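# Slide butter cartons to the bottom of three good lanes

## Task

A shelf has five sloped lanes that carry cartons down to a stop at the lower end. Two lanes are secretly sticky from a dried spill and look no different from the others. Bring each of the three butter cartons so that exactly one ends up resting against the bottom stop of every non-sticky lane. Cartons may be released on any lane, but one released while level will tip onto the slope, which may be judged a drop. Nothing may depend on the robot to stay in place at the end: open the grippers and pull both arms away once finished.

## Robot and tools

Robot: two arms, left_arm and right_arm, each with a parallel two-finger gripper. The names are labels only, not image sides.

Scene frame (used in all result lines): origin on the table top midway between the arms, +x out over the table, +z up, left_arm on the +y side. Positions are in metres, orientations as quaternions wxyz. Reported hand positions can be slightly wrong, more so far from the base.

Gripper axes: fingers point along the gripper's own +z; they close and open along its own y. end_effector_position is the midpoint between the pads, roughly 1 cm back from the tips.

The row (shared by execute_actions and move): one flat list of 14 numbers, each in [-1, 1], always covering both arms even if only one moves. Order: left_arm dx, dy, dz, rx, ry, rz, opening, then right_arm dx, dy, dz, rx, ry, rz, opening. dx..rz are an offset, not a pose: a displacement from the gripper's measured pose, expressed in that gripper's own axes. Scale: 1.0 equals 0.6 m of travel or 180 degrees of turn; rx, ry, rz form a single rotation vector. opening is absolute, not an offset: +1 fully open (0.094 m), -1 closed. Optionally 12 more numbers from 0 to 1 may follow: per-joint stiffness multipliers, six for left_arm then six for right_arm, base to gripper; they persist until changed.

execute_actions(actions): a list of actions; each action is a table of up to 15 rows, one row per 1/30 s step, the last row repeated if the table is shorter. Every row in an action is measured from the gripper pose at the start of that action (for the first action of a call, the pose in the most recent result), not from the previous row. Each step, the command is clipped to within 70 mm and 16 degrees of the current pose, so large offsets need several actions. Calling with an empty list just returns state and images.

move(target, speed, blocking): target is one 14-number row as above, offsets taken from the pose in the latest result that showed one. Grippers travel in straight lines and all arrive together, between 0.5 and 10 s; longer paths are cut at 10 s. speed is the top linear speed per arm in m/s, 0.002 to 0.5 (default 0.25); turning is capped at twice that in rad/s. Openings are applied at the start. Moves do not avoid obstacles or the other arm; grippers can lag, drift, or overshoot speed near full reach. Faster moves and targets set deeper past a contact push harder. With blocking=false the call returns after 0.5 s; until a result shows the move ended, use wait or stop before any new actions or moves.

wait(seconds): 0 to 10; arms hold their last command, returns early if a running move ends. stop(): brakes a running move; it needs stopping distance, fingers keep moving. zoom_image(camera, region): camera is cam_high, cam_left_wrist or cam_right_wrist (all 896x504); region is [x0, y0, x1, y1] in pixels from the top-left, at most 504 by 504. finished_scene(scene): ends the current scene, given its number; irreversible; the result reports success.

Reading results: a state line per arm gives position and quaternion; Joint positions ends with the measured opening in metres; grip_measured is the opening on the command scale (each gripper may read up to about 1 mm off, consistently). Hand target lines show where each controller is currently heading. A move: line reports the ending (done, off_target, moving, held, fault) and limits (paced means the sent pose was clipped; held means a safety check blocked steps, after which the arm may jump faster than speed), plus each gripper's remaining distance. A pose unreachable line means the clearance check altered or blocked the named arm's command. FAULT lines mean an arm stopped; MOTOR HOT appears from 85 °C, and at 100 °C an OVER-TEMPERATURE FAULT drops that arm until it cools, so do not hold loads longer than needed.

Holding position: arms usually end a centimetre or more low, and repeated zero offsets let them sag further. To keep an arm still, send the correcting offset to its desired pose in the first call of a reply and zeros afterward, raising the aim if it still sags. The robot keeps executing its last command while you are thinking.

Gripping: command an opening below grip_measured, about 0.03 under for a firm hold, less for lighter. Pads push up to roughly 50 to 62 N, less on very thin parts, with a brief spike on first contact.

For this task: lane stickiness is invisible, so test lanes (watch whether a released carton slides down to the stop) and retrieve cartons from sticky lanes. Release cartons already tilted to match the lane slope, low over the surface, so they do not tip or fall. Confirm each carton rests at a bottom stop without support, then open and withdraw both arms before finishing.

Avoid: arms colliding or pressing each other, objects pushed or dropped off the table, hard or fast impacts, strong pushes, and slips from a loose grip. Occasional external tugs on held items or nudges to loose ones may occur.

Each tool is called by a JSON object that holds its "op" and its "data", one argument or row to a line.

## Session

{"op": "execute_actions", "data": {
  "actions": []
}}

Scene clock: 0.00 s.
left_arm: end_effector_position=(+0.5546, +0.3959, +0.2352) grip_measured=+1.000 end_effector_quat_wxyz=(+0.030, +0.474, +0.878, +0.063) | right_arm: end_effector_position=(-0.1407, -0.5482, +0.3267) grip_measured=+1.000 end_effector_quat_wxyz=(+0.594, +0.756, +0.233, -0.148)
Joint positions: left_arm=[ 0.077  1.622  1.553 -1.374 -0.059  1.186  0.094] | right_arm=[-2.282  0.498  0.556 -0.379 -0.647  0.83   0.094]
Joint velocities: left_arm=[-0.005 -0.005  0.012  0.007  0.007 -0.066  0.   ] | right_arm=[-0.005 -0.005  0.007 -0.002 -0.066 -0.066  0.   ]
Motor temperatures (°C, as the motors report them): left_arm=[24 28 28 26 25 26] | right_arm=[27 24 27 27 25 23]
Hand target (left_arm): +0.561, +0.397, +0.239; +0.035, +0.474, +0.877, +0.067
Hand target (right_arm): -0.141, -0.549, +0.345; +0.602, +0.746, +0.236, -0.159
Joint stiffness scale: left_arm=[1. 1. 1. 1. 1. 1.] | right_arm=[1. 1. 1. 1. 1. 1.]

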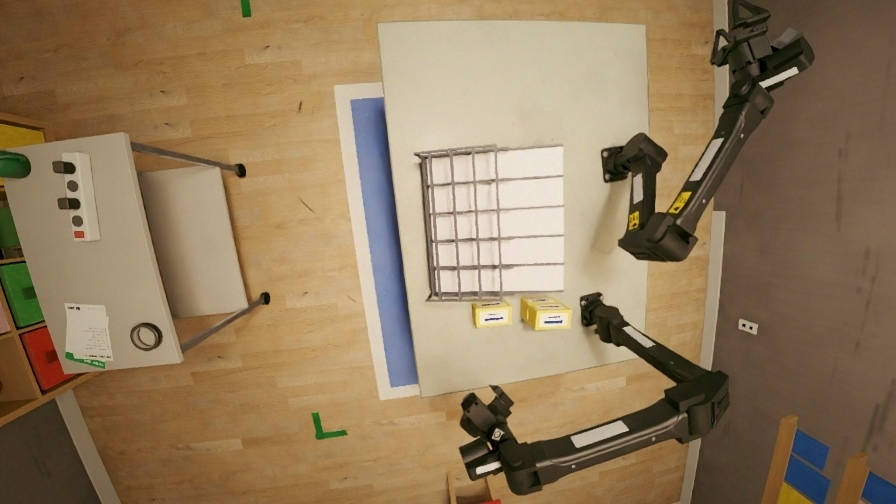

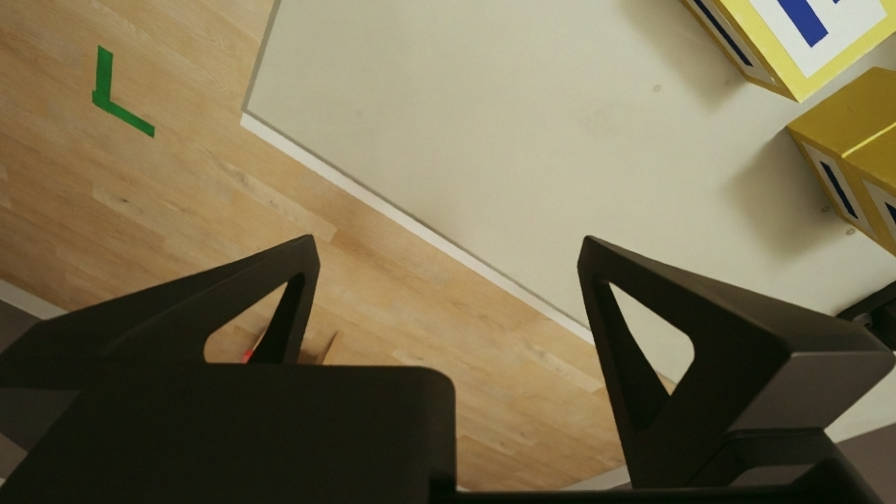

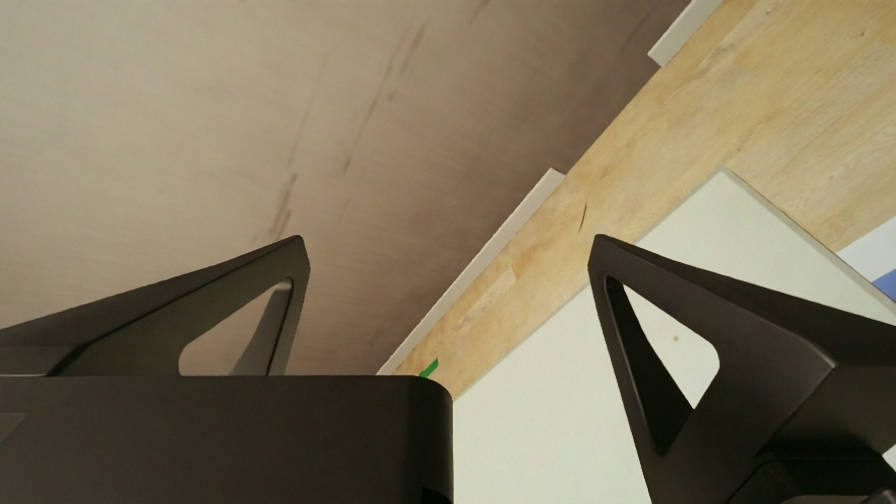

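{"op": "move", "data": {
  "target": [-0.139,-0.255,-0.062,0.019,-0.023,-0.317,1,0,0,0,0,0,0,1],
  "speed": 0.2
}}

Scene clock: 9.07 s.
left_arm: end_effector_position=(+0.4743, +0.2413, +0.2572) grip_measured=+1.000 end_effector_quat_wxyz=(+0.079, +0.006, +0.997, -0.000) | right_arm: end_effector_position=(-0.1407, -0.5482, +0.3267) grip_measured=+1.000 end_effector_quat_wxyz=(+0.594, +0.756, +0.233, -0.148)
Joint positions: left_arm=[-0.226  1.368  1.328 -1.374 -0.016 -0.097  0.094] | right_arm=[-2.282  0.498  0.556 -0.379 -0.647  0.83   0.094]
Joint velocities: left_arm=[ 0.005 -0.005  0.017 -0.007 -0.051 -0.11   0.   ] | right_arm=[-0.005 -0.015  0.002 -0.012 -0.037 -0.007  0.   ]
Motor temperatures (°C, as the motors report them): left_arm=[24 29 31 26 25 26] | right_arm=[27 24 30 27 25 23]
Hand target (left_arm): +0.470, +0.238, +0.253; +0.074, +0.000, +0.997, -0.001
Hand target (right_arm): -0.141, -0.548, +0.327; +0.594, +0.756, +0.233, -0.148
Off the commanded pose (left_arm): 0.009 m, 1 deg.
Off the commanded pose (right_arm): 0.000 m, 0 deg.
Joint stiffness scale: left_arm=[1. 1. 1. 1. 1. 1.] | right_arm=[1. 1. 1. 1. 1. 1.]
move: done

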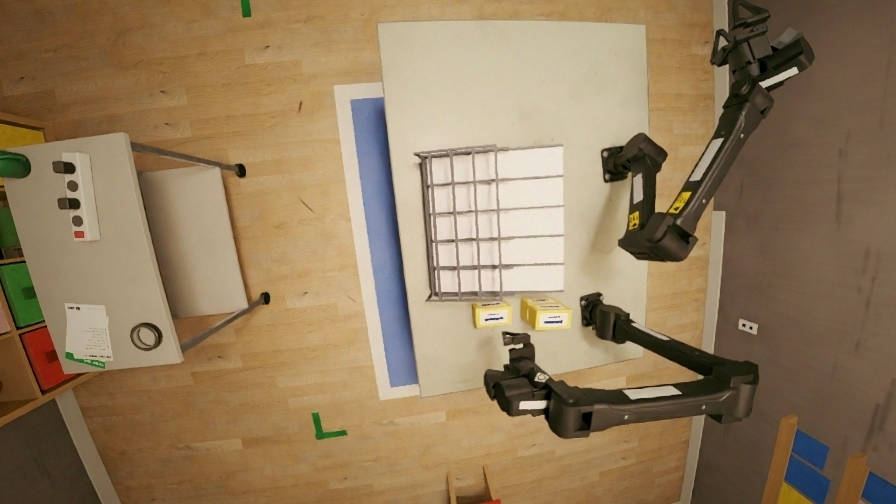

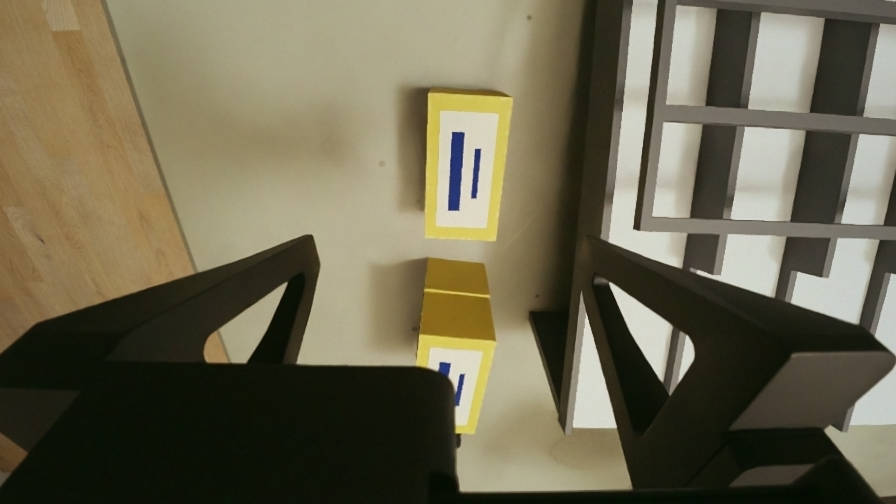

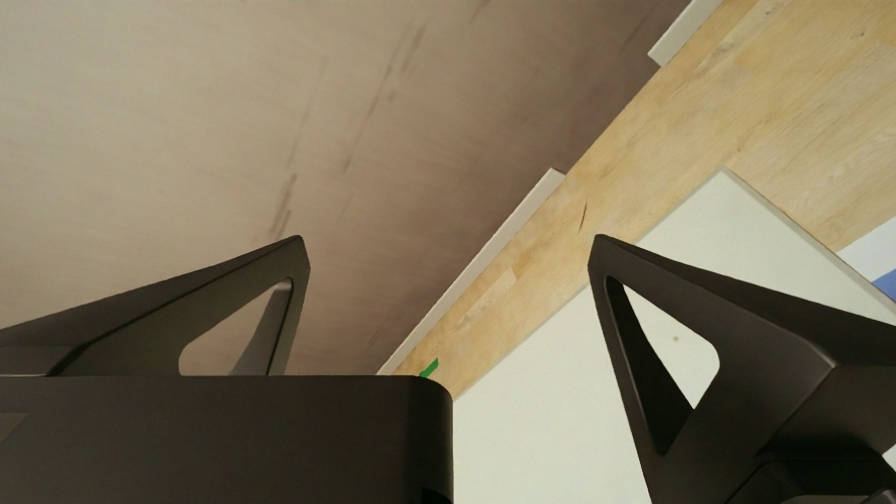

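{"op": "move", "data": {
  "target": [0.074,-0.033,0.36,0,0,0,1,0,0,0,0,0,0,1],
  "speed": 0.1
}}

Scene clock: 14.93 s.
left_arm: end_effector_position=(+0.4637, +0.2249, +0.0440) grip_measured=+1.000 end_effector_quat_wxyz=(+0.079, +0.010, +0.997, -0.001) | right_arm: end_effector_position=(-0.1407, -0.5482, +0.3267) grip_measured=+1.000 end_effector_quat_wxyz=(+0.594, +0.756, +0.233, -0.148)
Joint positions: left_arm=[-0.269  1.535  0.906 -0.785 -0.021 -0.134  0.094] | right_arm=[-2.282  0.498  0.556 -0.379 -0.647  0.83   0.094]
Joint velocities: left_arm=[-0.005 -0.015 -0.012  0.007 -0.051 -0.007  0.   ] | right_arm=[-0.005  0.005  0.007 -0.012 -0.095 -0.051  0.   ]
Motor temperatures (°C, as the motors report them): left_arm=[24 29 31 26 25 26] | right_arm=[27 24 31 27 25 23]
Hand target (left_arm): +0.462, +0.221, +0.036; +0.079, +0.006, +0.997, -0.001
Hand target (right_arm): -0.141, -0.548, +0.327; +0.594, +0.756, +0.233, -0.148
Off the commanded pose (left_arm): 0.008 m, 0 deg.
Off the commanded pose (right_arm): 0.000 m, 0 deg.
Joint stiffness scale: left_arm=[1. 1. 1. 1. 1. 1.] | right_arm=[1. 1. 1. 1. 1. 1.]
move: done

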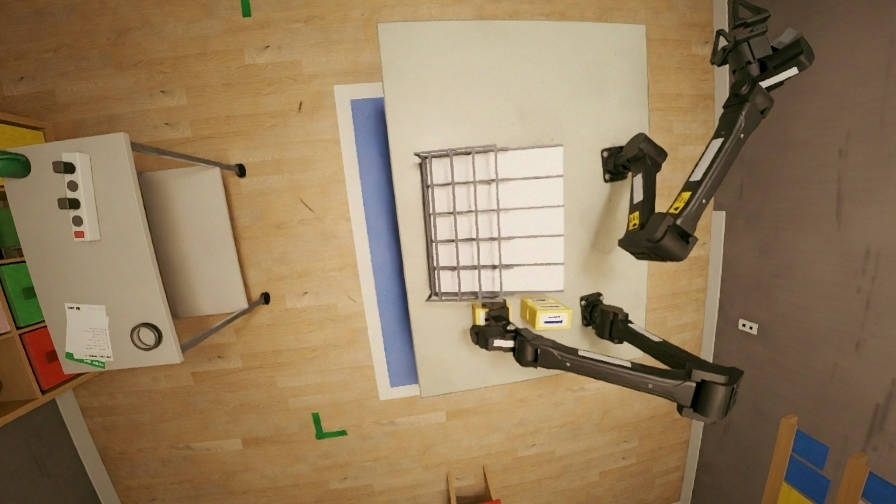

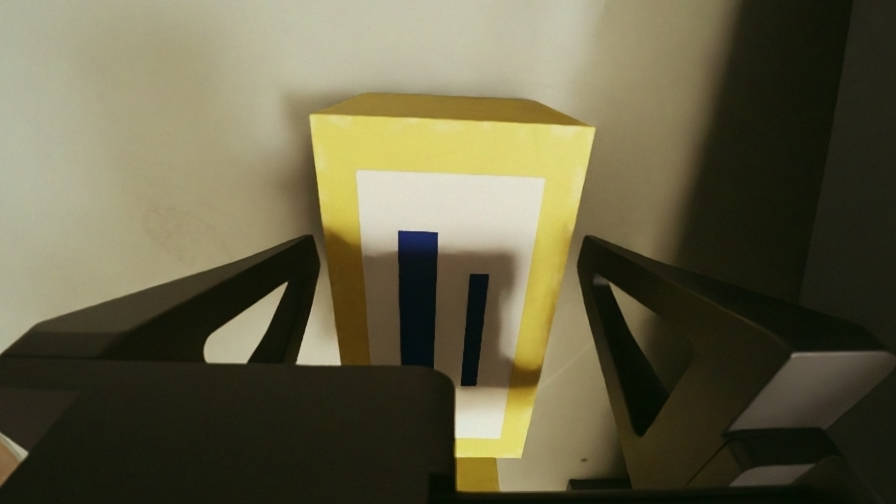

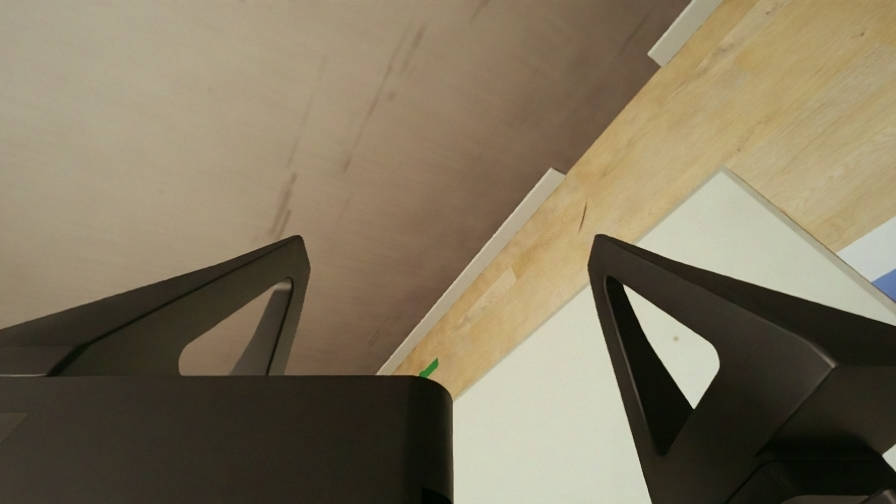

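{"op": "move", "data": {
  "target": [0,0,0,0,0,0,0.28,0,0,0,0,0,0,1]
}}

{"op": "move", "data": {
  "target": [-0.054,0,-0.40,0,0,0,0.28,0,0,0,0,0,0,1],
  "speed": 0.15
}}

Scene clock: 28.67 s.
left_arm: end_effector_position=(+0.4637, +0.2251, +0.0440) grip_measured=+0.330 end_effector_quat_wxyz=(+0.080, +0.009, +0.997, -0.000) | right_arm: end_effector_position=(-0.1407, -0.5482, +0.3267) grip_measured=+1.000 end_effector_quat_wxyz=(+0.594, +0.756, +0.233, -0.148)
Joint positions: left_arm=[-0.269  1.535  0.906 -0.785 -0.022 -0.135  0.062] | right_arm=[-2.282  0.498  0.556 -0.379 -0.647  0.83   0.094]
Joint velocities: left_arm=[-0.005  0.005  0.002  0.007 -0.022  0.066  0.   ] | right_arm=[-0.015 -0.015  0.007 -0.002 -0.037 -0.037  0.   ]
Motor temperatures (°C, as the motors report them): left_arm=[24 29 31 26 25 26] | right_arm=[27 24 32 27 25 23]
Hand target (left_arm): +0.464, +0.225, +0.044; +0.079, +0.010, +0.997, -0.001
Hand target (right_arm): -0.141, -0.548, +0.327; +0.594, +0.756, +0.233, -0.148
Off the commanded pose (left_arm): 0.000 m, 0 deg.
Off the commanded pose (right_arm): 0.000 m, 0 deg.
Joint stiffness scale: left_arm=[1. 1. 1. 1. 1. 1.] | right_arm=[1. 1. 1. 1. 1. 1.]
move: done

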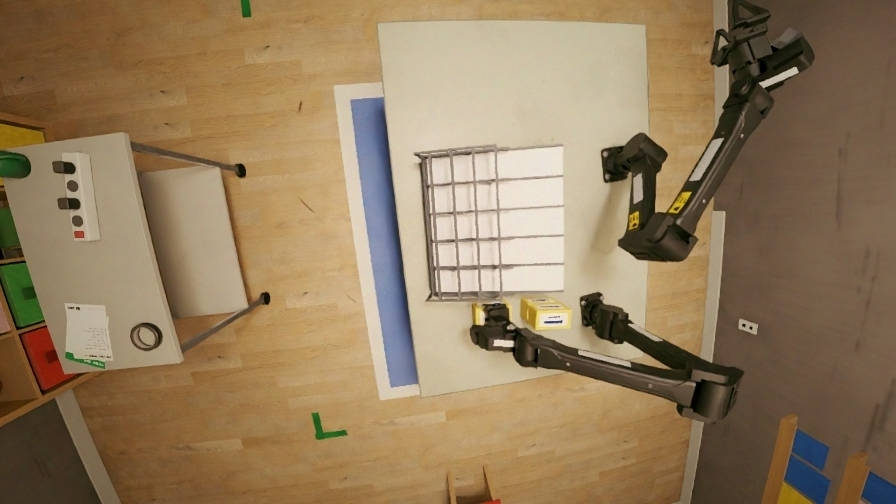

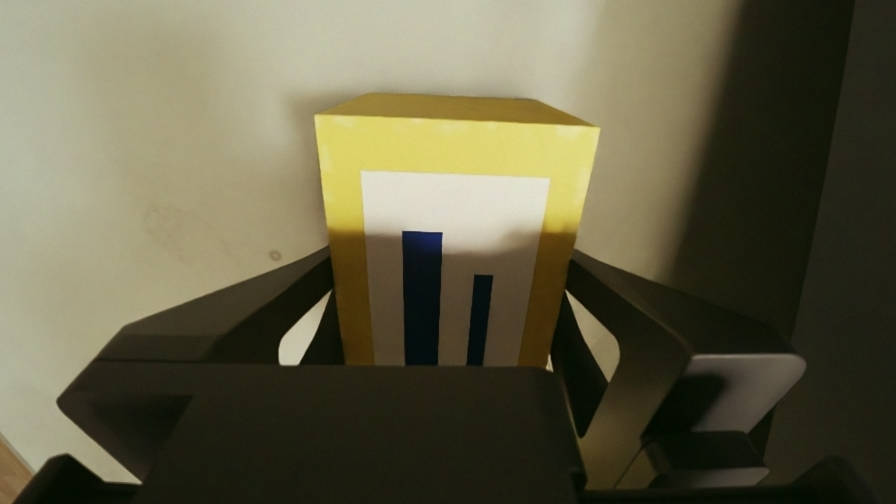

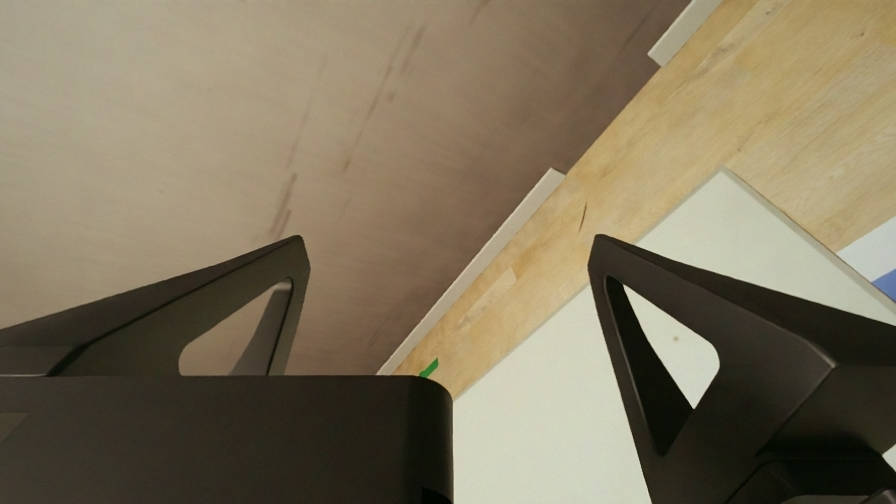

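Scene clock: 30.70 s.
left_arm: end_effector_position=(+0.4472, +0.2277, +0.2509) grip_measured=+0.330 end_effector_quat_wxyz=(+0.045, +0.010, +0.999, +0.005) | right_arm: end_effector_position=(-0.1407, -0.5482, +0.3267) grip_measured=+1.000 end_effector_quat_wxyz=(+0.594, +0.756, +0.233, -0.148)
Joint positions: left_arm=[-0.269  1.346  1.296 -1.433 -0.022 -0.135  0.062] | right_arm=[-2.282  0.498  0.556 -0.379 -0.647  0.83   0.094]
Joint velocities: left_arm=[-0.015  0.005 -0.012 -0.017 -0.066  0.007 -0.   ] | right_arm=[-0.005 -0.005  0.007 -0.017  0.066 -0.022  0.   ]
Motor temperatures (°C, as the motors report them): left_arm=[24 29 32 26 25 26] | right_arm=[27 24 32 27 25 23]
Hand target (left_arm): +0.458, +0.226, +0.286; +0.080, +0.009, +0.997, -0.000
Hand target (right_arm): -0.141, -0.548, +0.327; +0.594, +0.756, +0.233, -0.148
Off the commanded pose (left_arm): 0.037 m, 4 deg.
Off the commanded pose (right_arm): 0.000 m, 0 deg.
Joint stiffness scale: left_arm=[1. 1. 1. 1. 1. 1.] | right_arm=[1. 1. 1. 1. 1. 1.]
move: off_target (left_arm)

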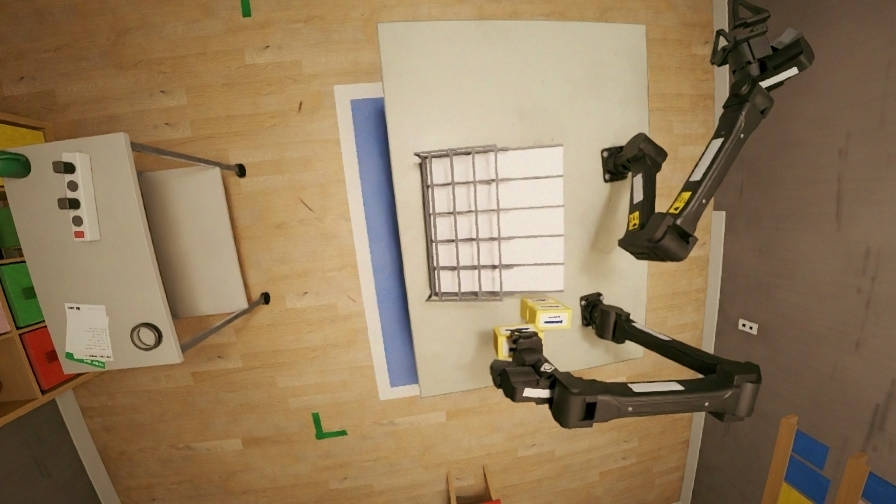

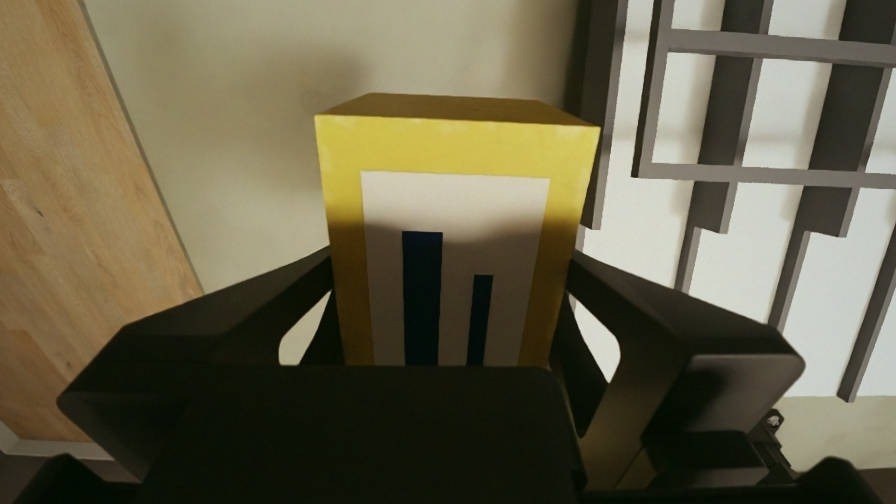

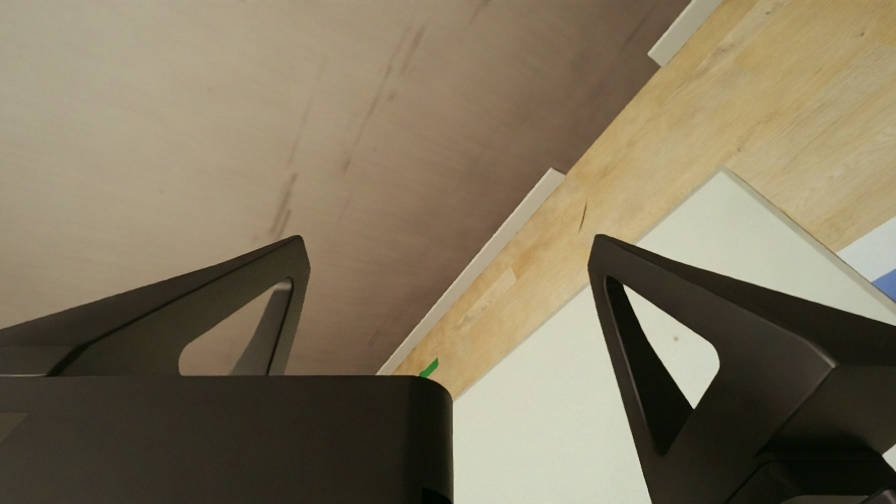

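{"op": "move", "data": {
  "target": [0.15,-0.245,-0.05,0,0.045,0,0.28,0,0,0,0,0,0,1],
  "speed": 0.15
}}

Scene clock: 35.27 s.
left_arm: end_effector_position=(+0.3464, +0.0832, +0.2499) grip_measured=+0.330 end_effector_quat_wxyz=(-0.041, +0.019, +0.999, +0.013) | right_arm: end_effector_position=(-0.1407, -0.5482, +0.3267) grip_measured=+1.000 end_effector_quat_wxyz=(+0.594, +0.756, +0.233, -0.148)
Joint positions: left_arm=[-0.697  1.345  1.293 -1.603  0.022 -0.543  0.062] | right_arm=[-2.282  0.498  0.556 -0.379 -0.647  0.83   0.094]
Joint velocities: left_arm=[-0.005 -0.015  0.007  0.027 -0.037 -0.051 -0.   ] | right_arm=[-0.005 -0.005 -0.007  0.002 -0.081 -0.081  0.   ]
Motor temperatures (°C, as the motors report them): left_arm=[24 29 33 26 25 26] | right_arm=[27 24 32 27 25 23]
Hand target (left_arm): +0.351, +0.080, +0.272; -0.025, +0.010, +1.000, +0.003
Hand target (right_arm): -0.141, -0.548, +0.327; +0.594, +0.756, +0.233, -0.148
Off the commanded pose (left_arm): 0.022 m, 2 deg.
Off the commanded pose (right_arm): 0.000 m, 0 deg.
Joint stiffness scale: left_arm=[1. 1. 1. 1. 1. 1.] | right_arm=[1. 1. 1. 1. 1. 1.]
move: off_target (left_arm)

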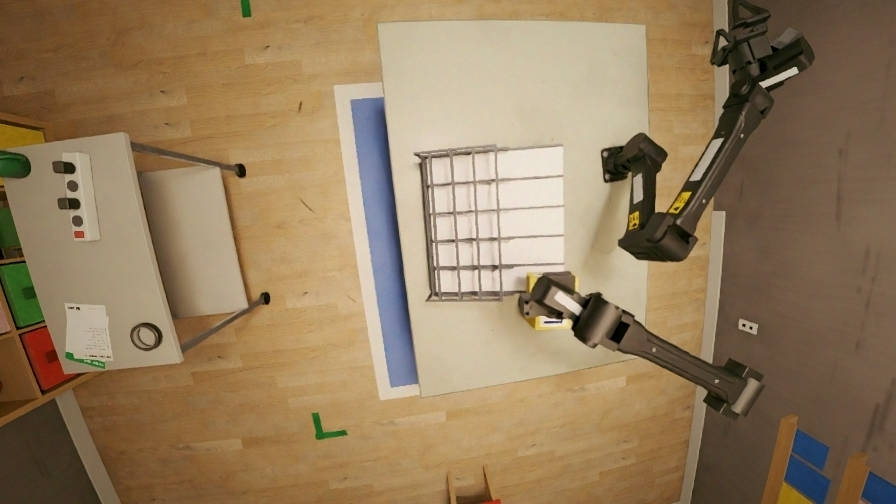

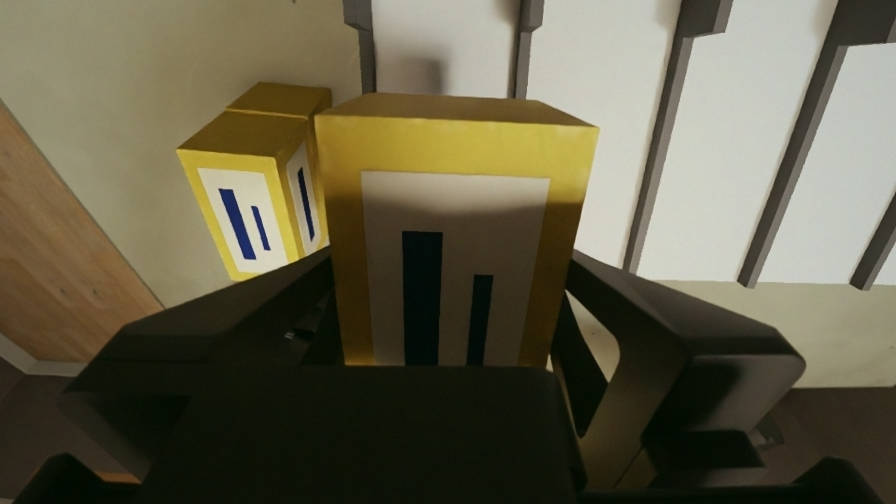

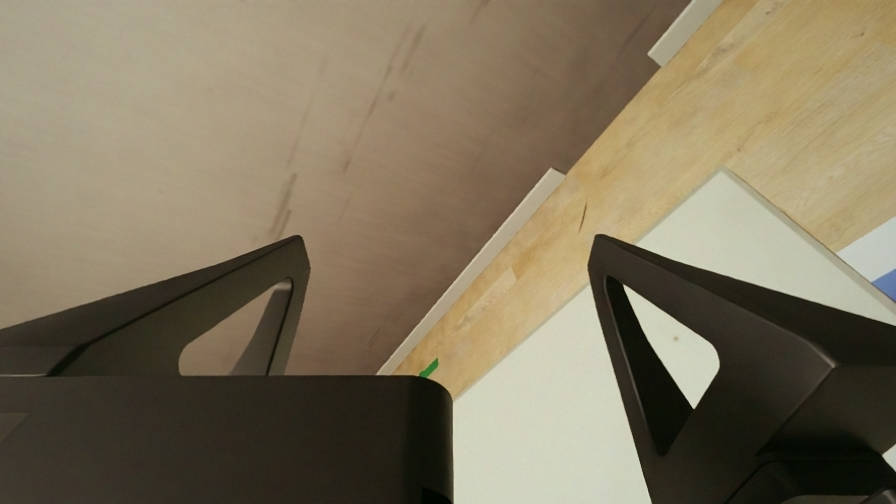

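{"op": "move", "data": {
  "target": [-0.055,0,0.105,0,0.022,0,0.28,0,0,0,0,0,0,1],
  "speed": 0.08
}}

Scene clock: 38.73 s.
left_arm: end_effector_position=(+0.3694, +0.0828, +0.1811) grip_measured=+0.330 end_effector_quat_wxyz=(-0.082, +0.015, +0.996, +0.022) | right_arm: end_effector_position=(-0.1407, -0.5482, +0.3267) grip_measured=+1.000 end_effector_quat_wxyz=(+0.594, +0.756, +0.233, -0.148)
Joint positions: left_arm=[-0.655  1.474  1.235 -1.496  0.044 -0.507  0.062] | right_arm=[-2.282  0.498  0.556 -0.379 -0.647  0.83   0.094]
Joint velocities: left_arm=[-0.015 -0.005  0.007 -0.032 -0.022  0.037  0.   ] | right_arm=[-0.015 -0.024 -0.007 -0.012  0.022 -0.007  0.   ]
Motor temperatures (°C, as the motors report them): left_arm=[24 29 34 26 25 26] | right_arm=[27 24 33 27 25 23]
Hand target (left_arm): +0.374, +0.084, +0.184; -0.076, +0.019, +0.997, +0.014
Hand target (right_arm): -0.141, -0.548, +0.327; +0.594, +0.756, +0.233, -0.148
Off the commanded pose (left_arm): 0.006 m, 1 deg.
Off the commanded pose (right_arm): 0.000 m, 0 deg.
Joint stiffness scale: left_arm=[1. 1. 1. 1. 1. 1.] | right_arm=[1. 1. 1. 1. 1. 1.]
move: done

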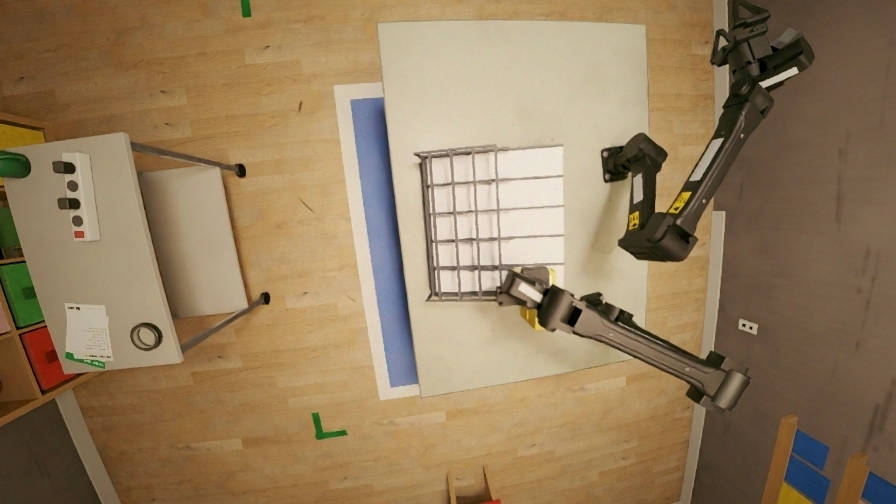

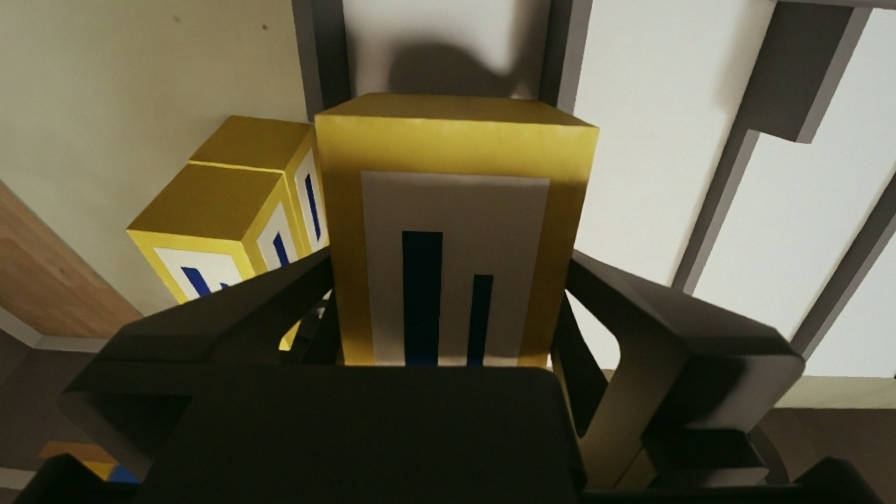

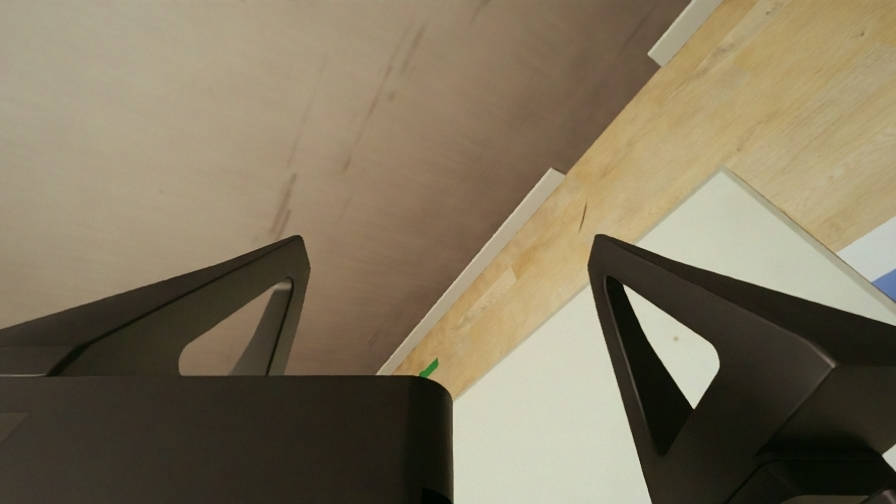

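Lane centre ~445; nudge +y slightly and descend.

{"op": "move", "data": {
  "target": [0,0.004,0.04,0,0,0,0.28,0,0,0,0,0,0,1],
  "speed": 0.02
}}

Scene clock: 41.87 s.
left_arm: end_effector_position=(+0.3663, +0.0846, +0.1629) grip_measured=+0.330 end_effector_quat_wxyz=(-0.080, +0.015, +0.996, +0.021) | right_arm: end_effector_position=(-0.1407, -0.5482, +0.3267) grip_measured=+1.000 end_effector_quat_wxyz=(+0.594, +0.756, +0.233, -0.148)
Joint positions: left_arm=[-0.655  1.474  1.186 -1.443  0.044 -0.506  0.062] | right_arm=[-2.282  0.498  0.556 -0.379 -0.647  0.83   0.094]
Joint velocities: left_arm=[-0.024 -0.005 -0.007 -0.007 -0.037  0.007 -0.001] | right_arm=[-0.005 -0.015  0.007  0.002  0.007  0.081  0.   ]
Motor temperatures (°C, as the motors report them): left_arm=[24 29 33 26 25 26] | right_arm=[27 24 33 27 25 23]
Hand target (left_arm): +0.365, +0.086, +0.158; -0.083, +0.015, +0.996, +0.022
Hand target (right_arm): -0.141, -0.548, +0.327; +0.594, +0.756, +0.233, -0.148
Off the commanded pose (left_arm): 0.006 m, 0 deg.
Off the commanded pose (right_arm): 0.000 m, 0 deg.
Joint stiffness scale: left_arm=[1. 1. 1. 1. 1. 1.] | right_arm=[1. 1. 1. 1. 1. 1.]
move: done

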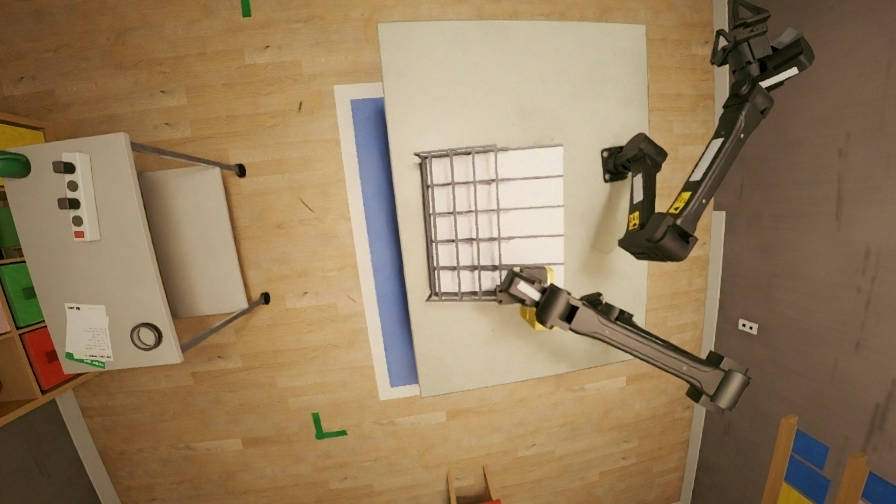

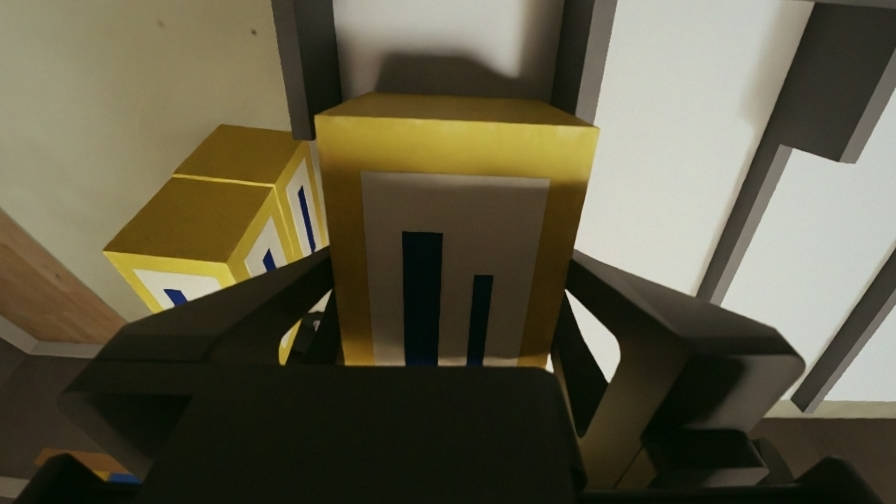

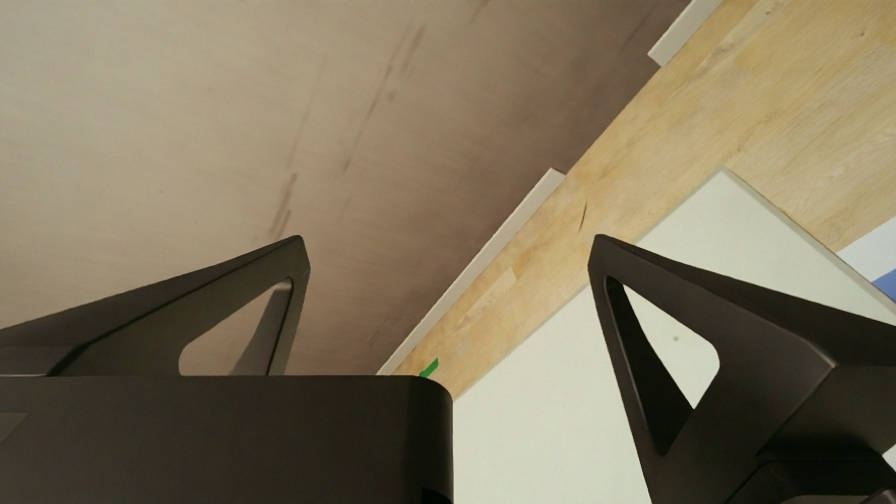

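{"op": "move", "data": {
  "target": [0,0,0.015,0,0,0,0.28,0,0,0,0,0,0,1],
  "speed": 0.02
}}

Scene clock: 44.13 s.
left_arm: end_effector_position=(+0.3684, +0.0834, +0.1612) grip_measured=+0.330 end_effector_quat_wxyz=(-0.075, +0.016, +0.997, +0.018) | right_arm: end_effector_position=(-0.1407, -0.5482, +0.3267) grip_measured=+1.000 end_effector_quat_wxyz=(+0.594, +0.756, +0.233, -0.148)
Joint positions: left_arm=[-0.655  1.474  1.183 -1.427  0.044 -0.506  0.062] | right_arm=[-2.282  0.498  0.556 -0.379 -0.647  0.83   0.094]
Joint velocities: left_arm=[-0.005 -0.005  0.002  0.007  0.022 -0.037 -0.001] | right_arm=[-0.005 -0.015 -0.017  0.007  0.037  0.037  0.   ]
Motor temperatures (°C, as the motors report them): left_arm=[24 29 33 26 25 26] | right_arm=[27 24 33 27 25 23]
Hand target (left_arm): +0.365, +0.085, +0.154; -0.080, +0.015, +0.996, +0.021
Hand target (right_arm): -0.141, -0.548, +0.327; +0.594, +0.756, +0.233, -0.148
Off the commanded pose (left_arm): 0.008 m, 1 deg.
Off the commanded pose (right_arm): 0.000 m, 0 deg.
Joint stiffness scale: left_arm=[1. 1. 1. 1. 1. 1.] | right_arm=[1. 1. 1. 1. 1. 1.]
move: done

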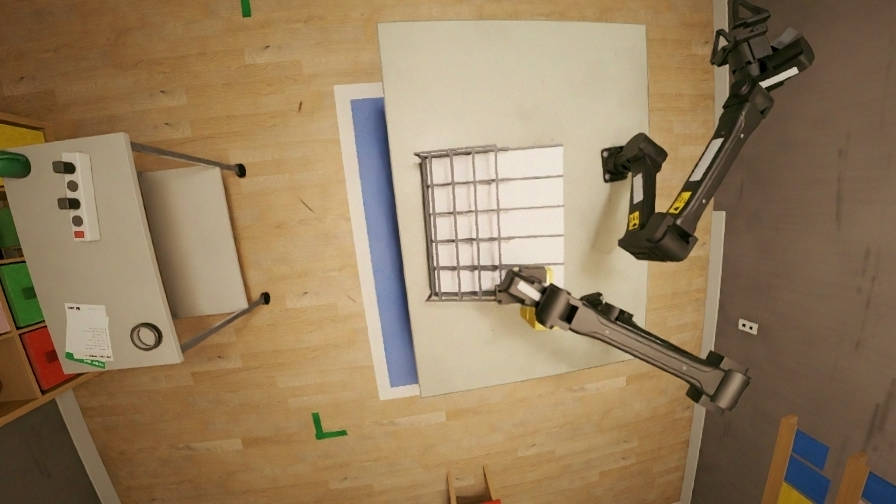

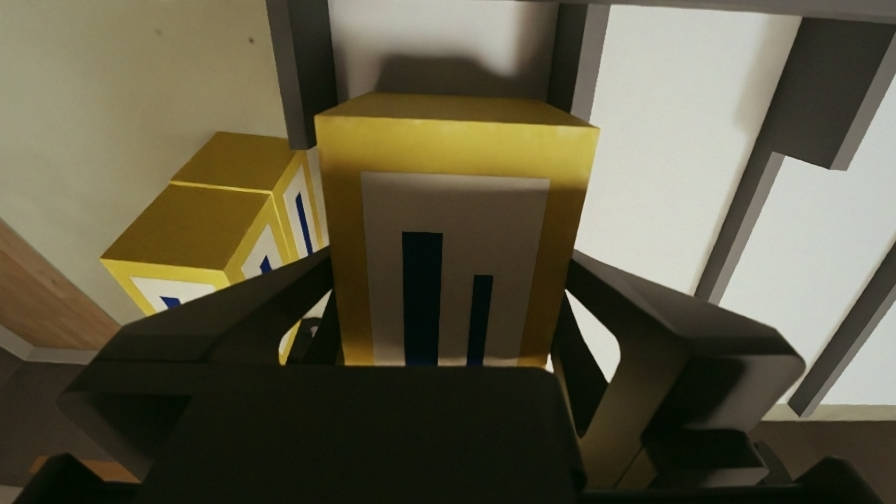

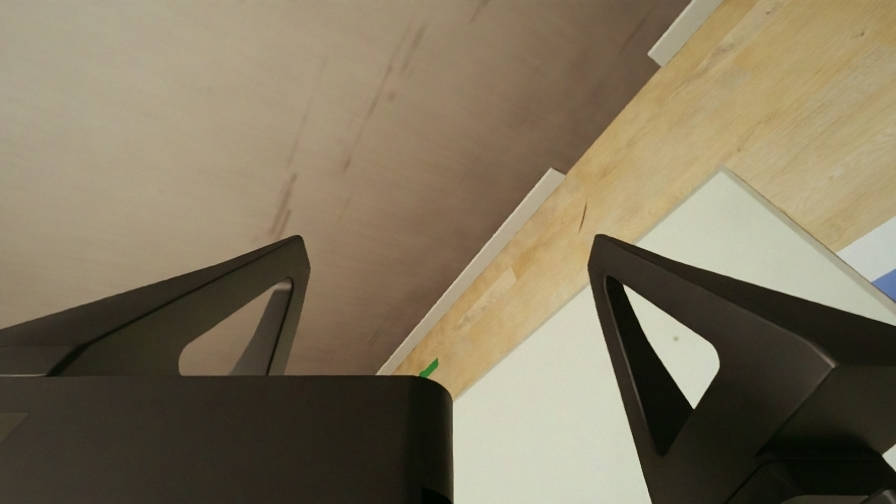

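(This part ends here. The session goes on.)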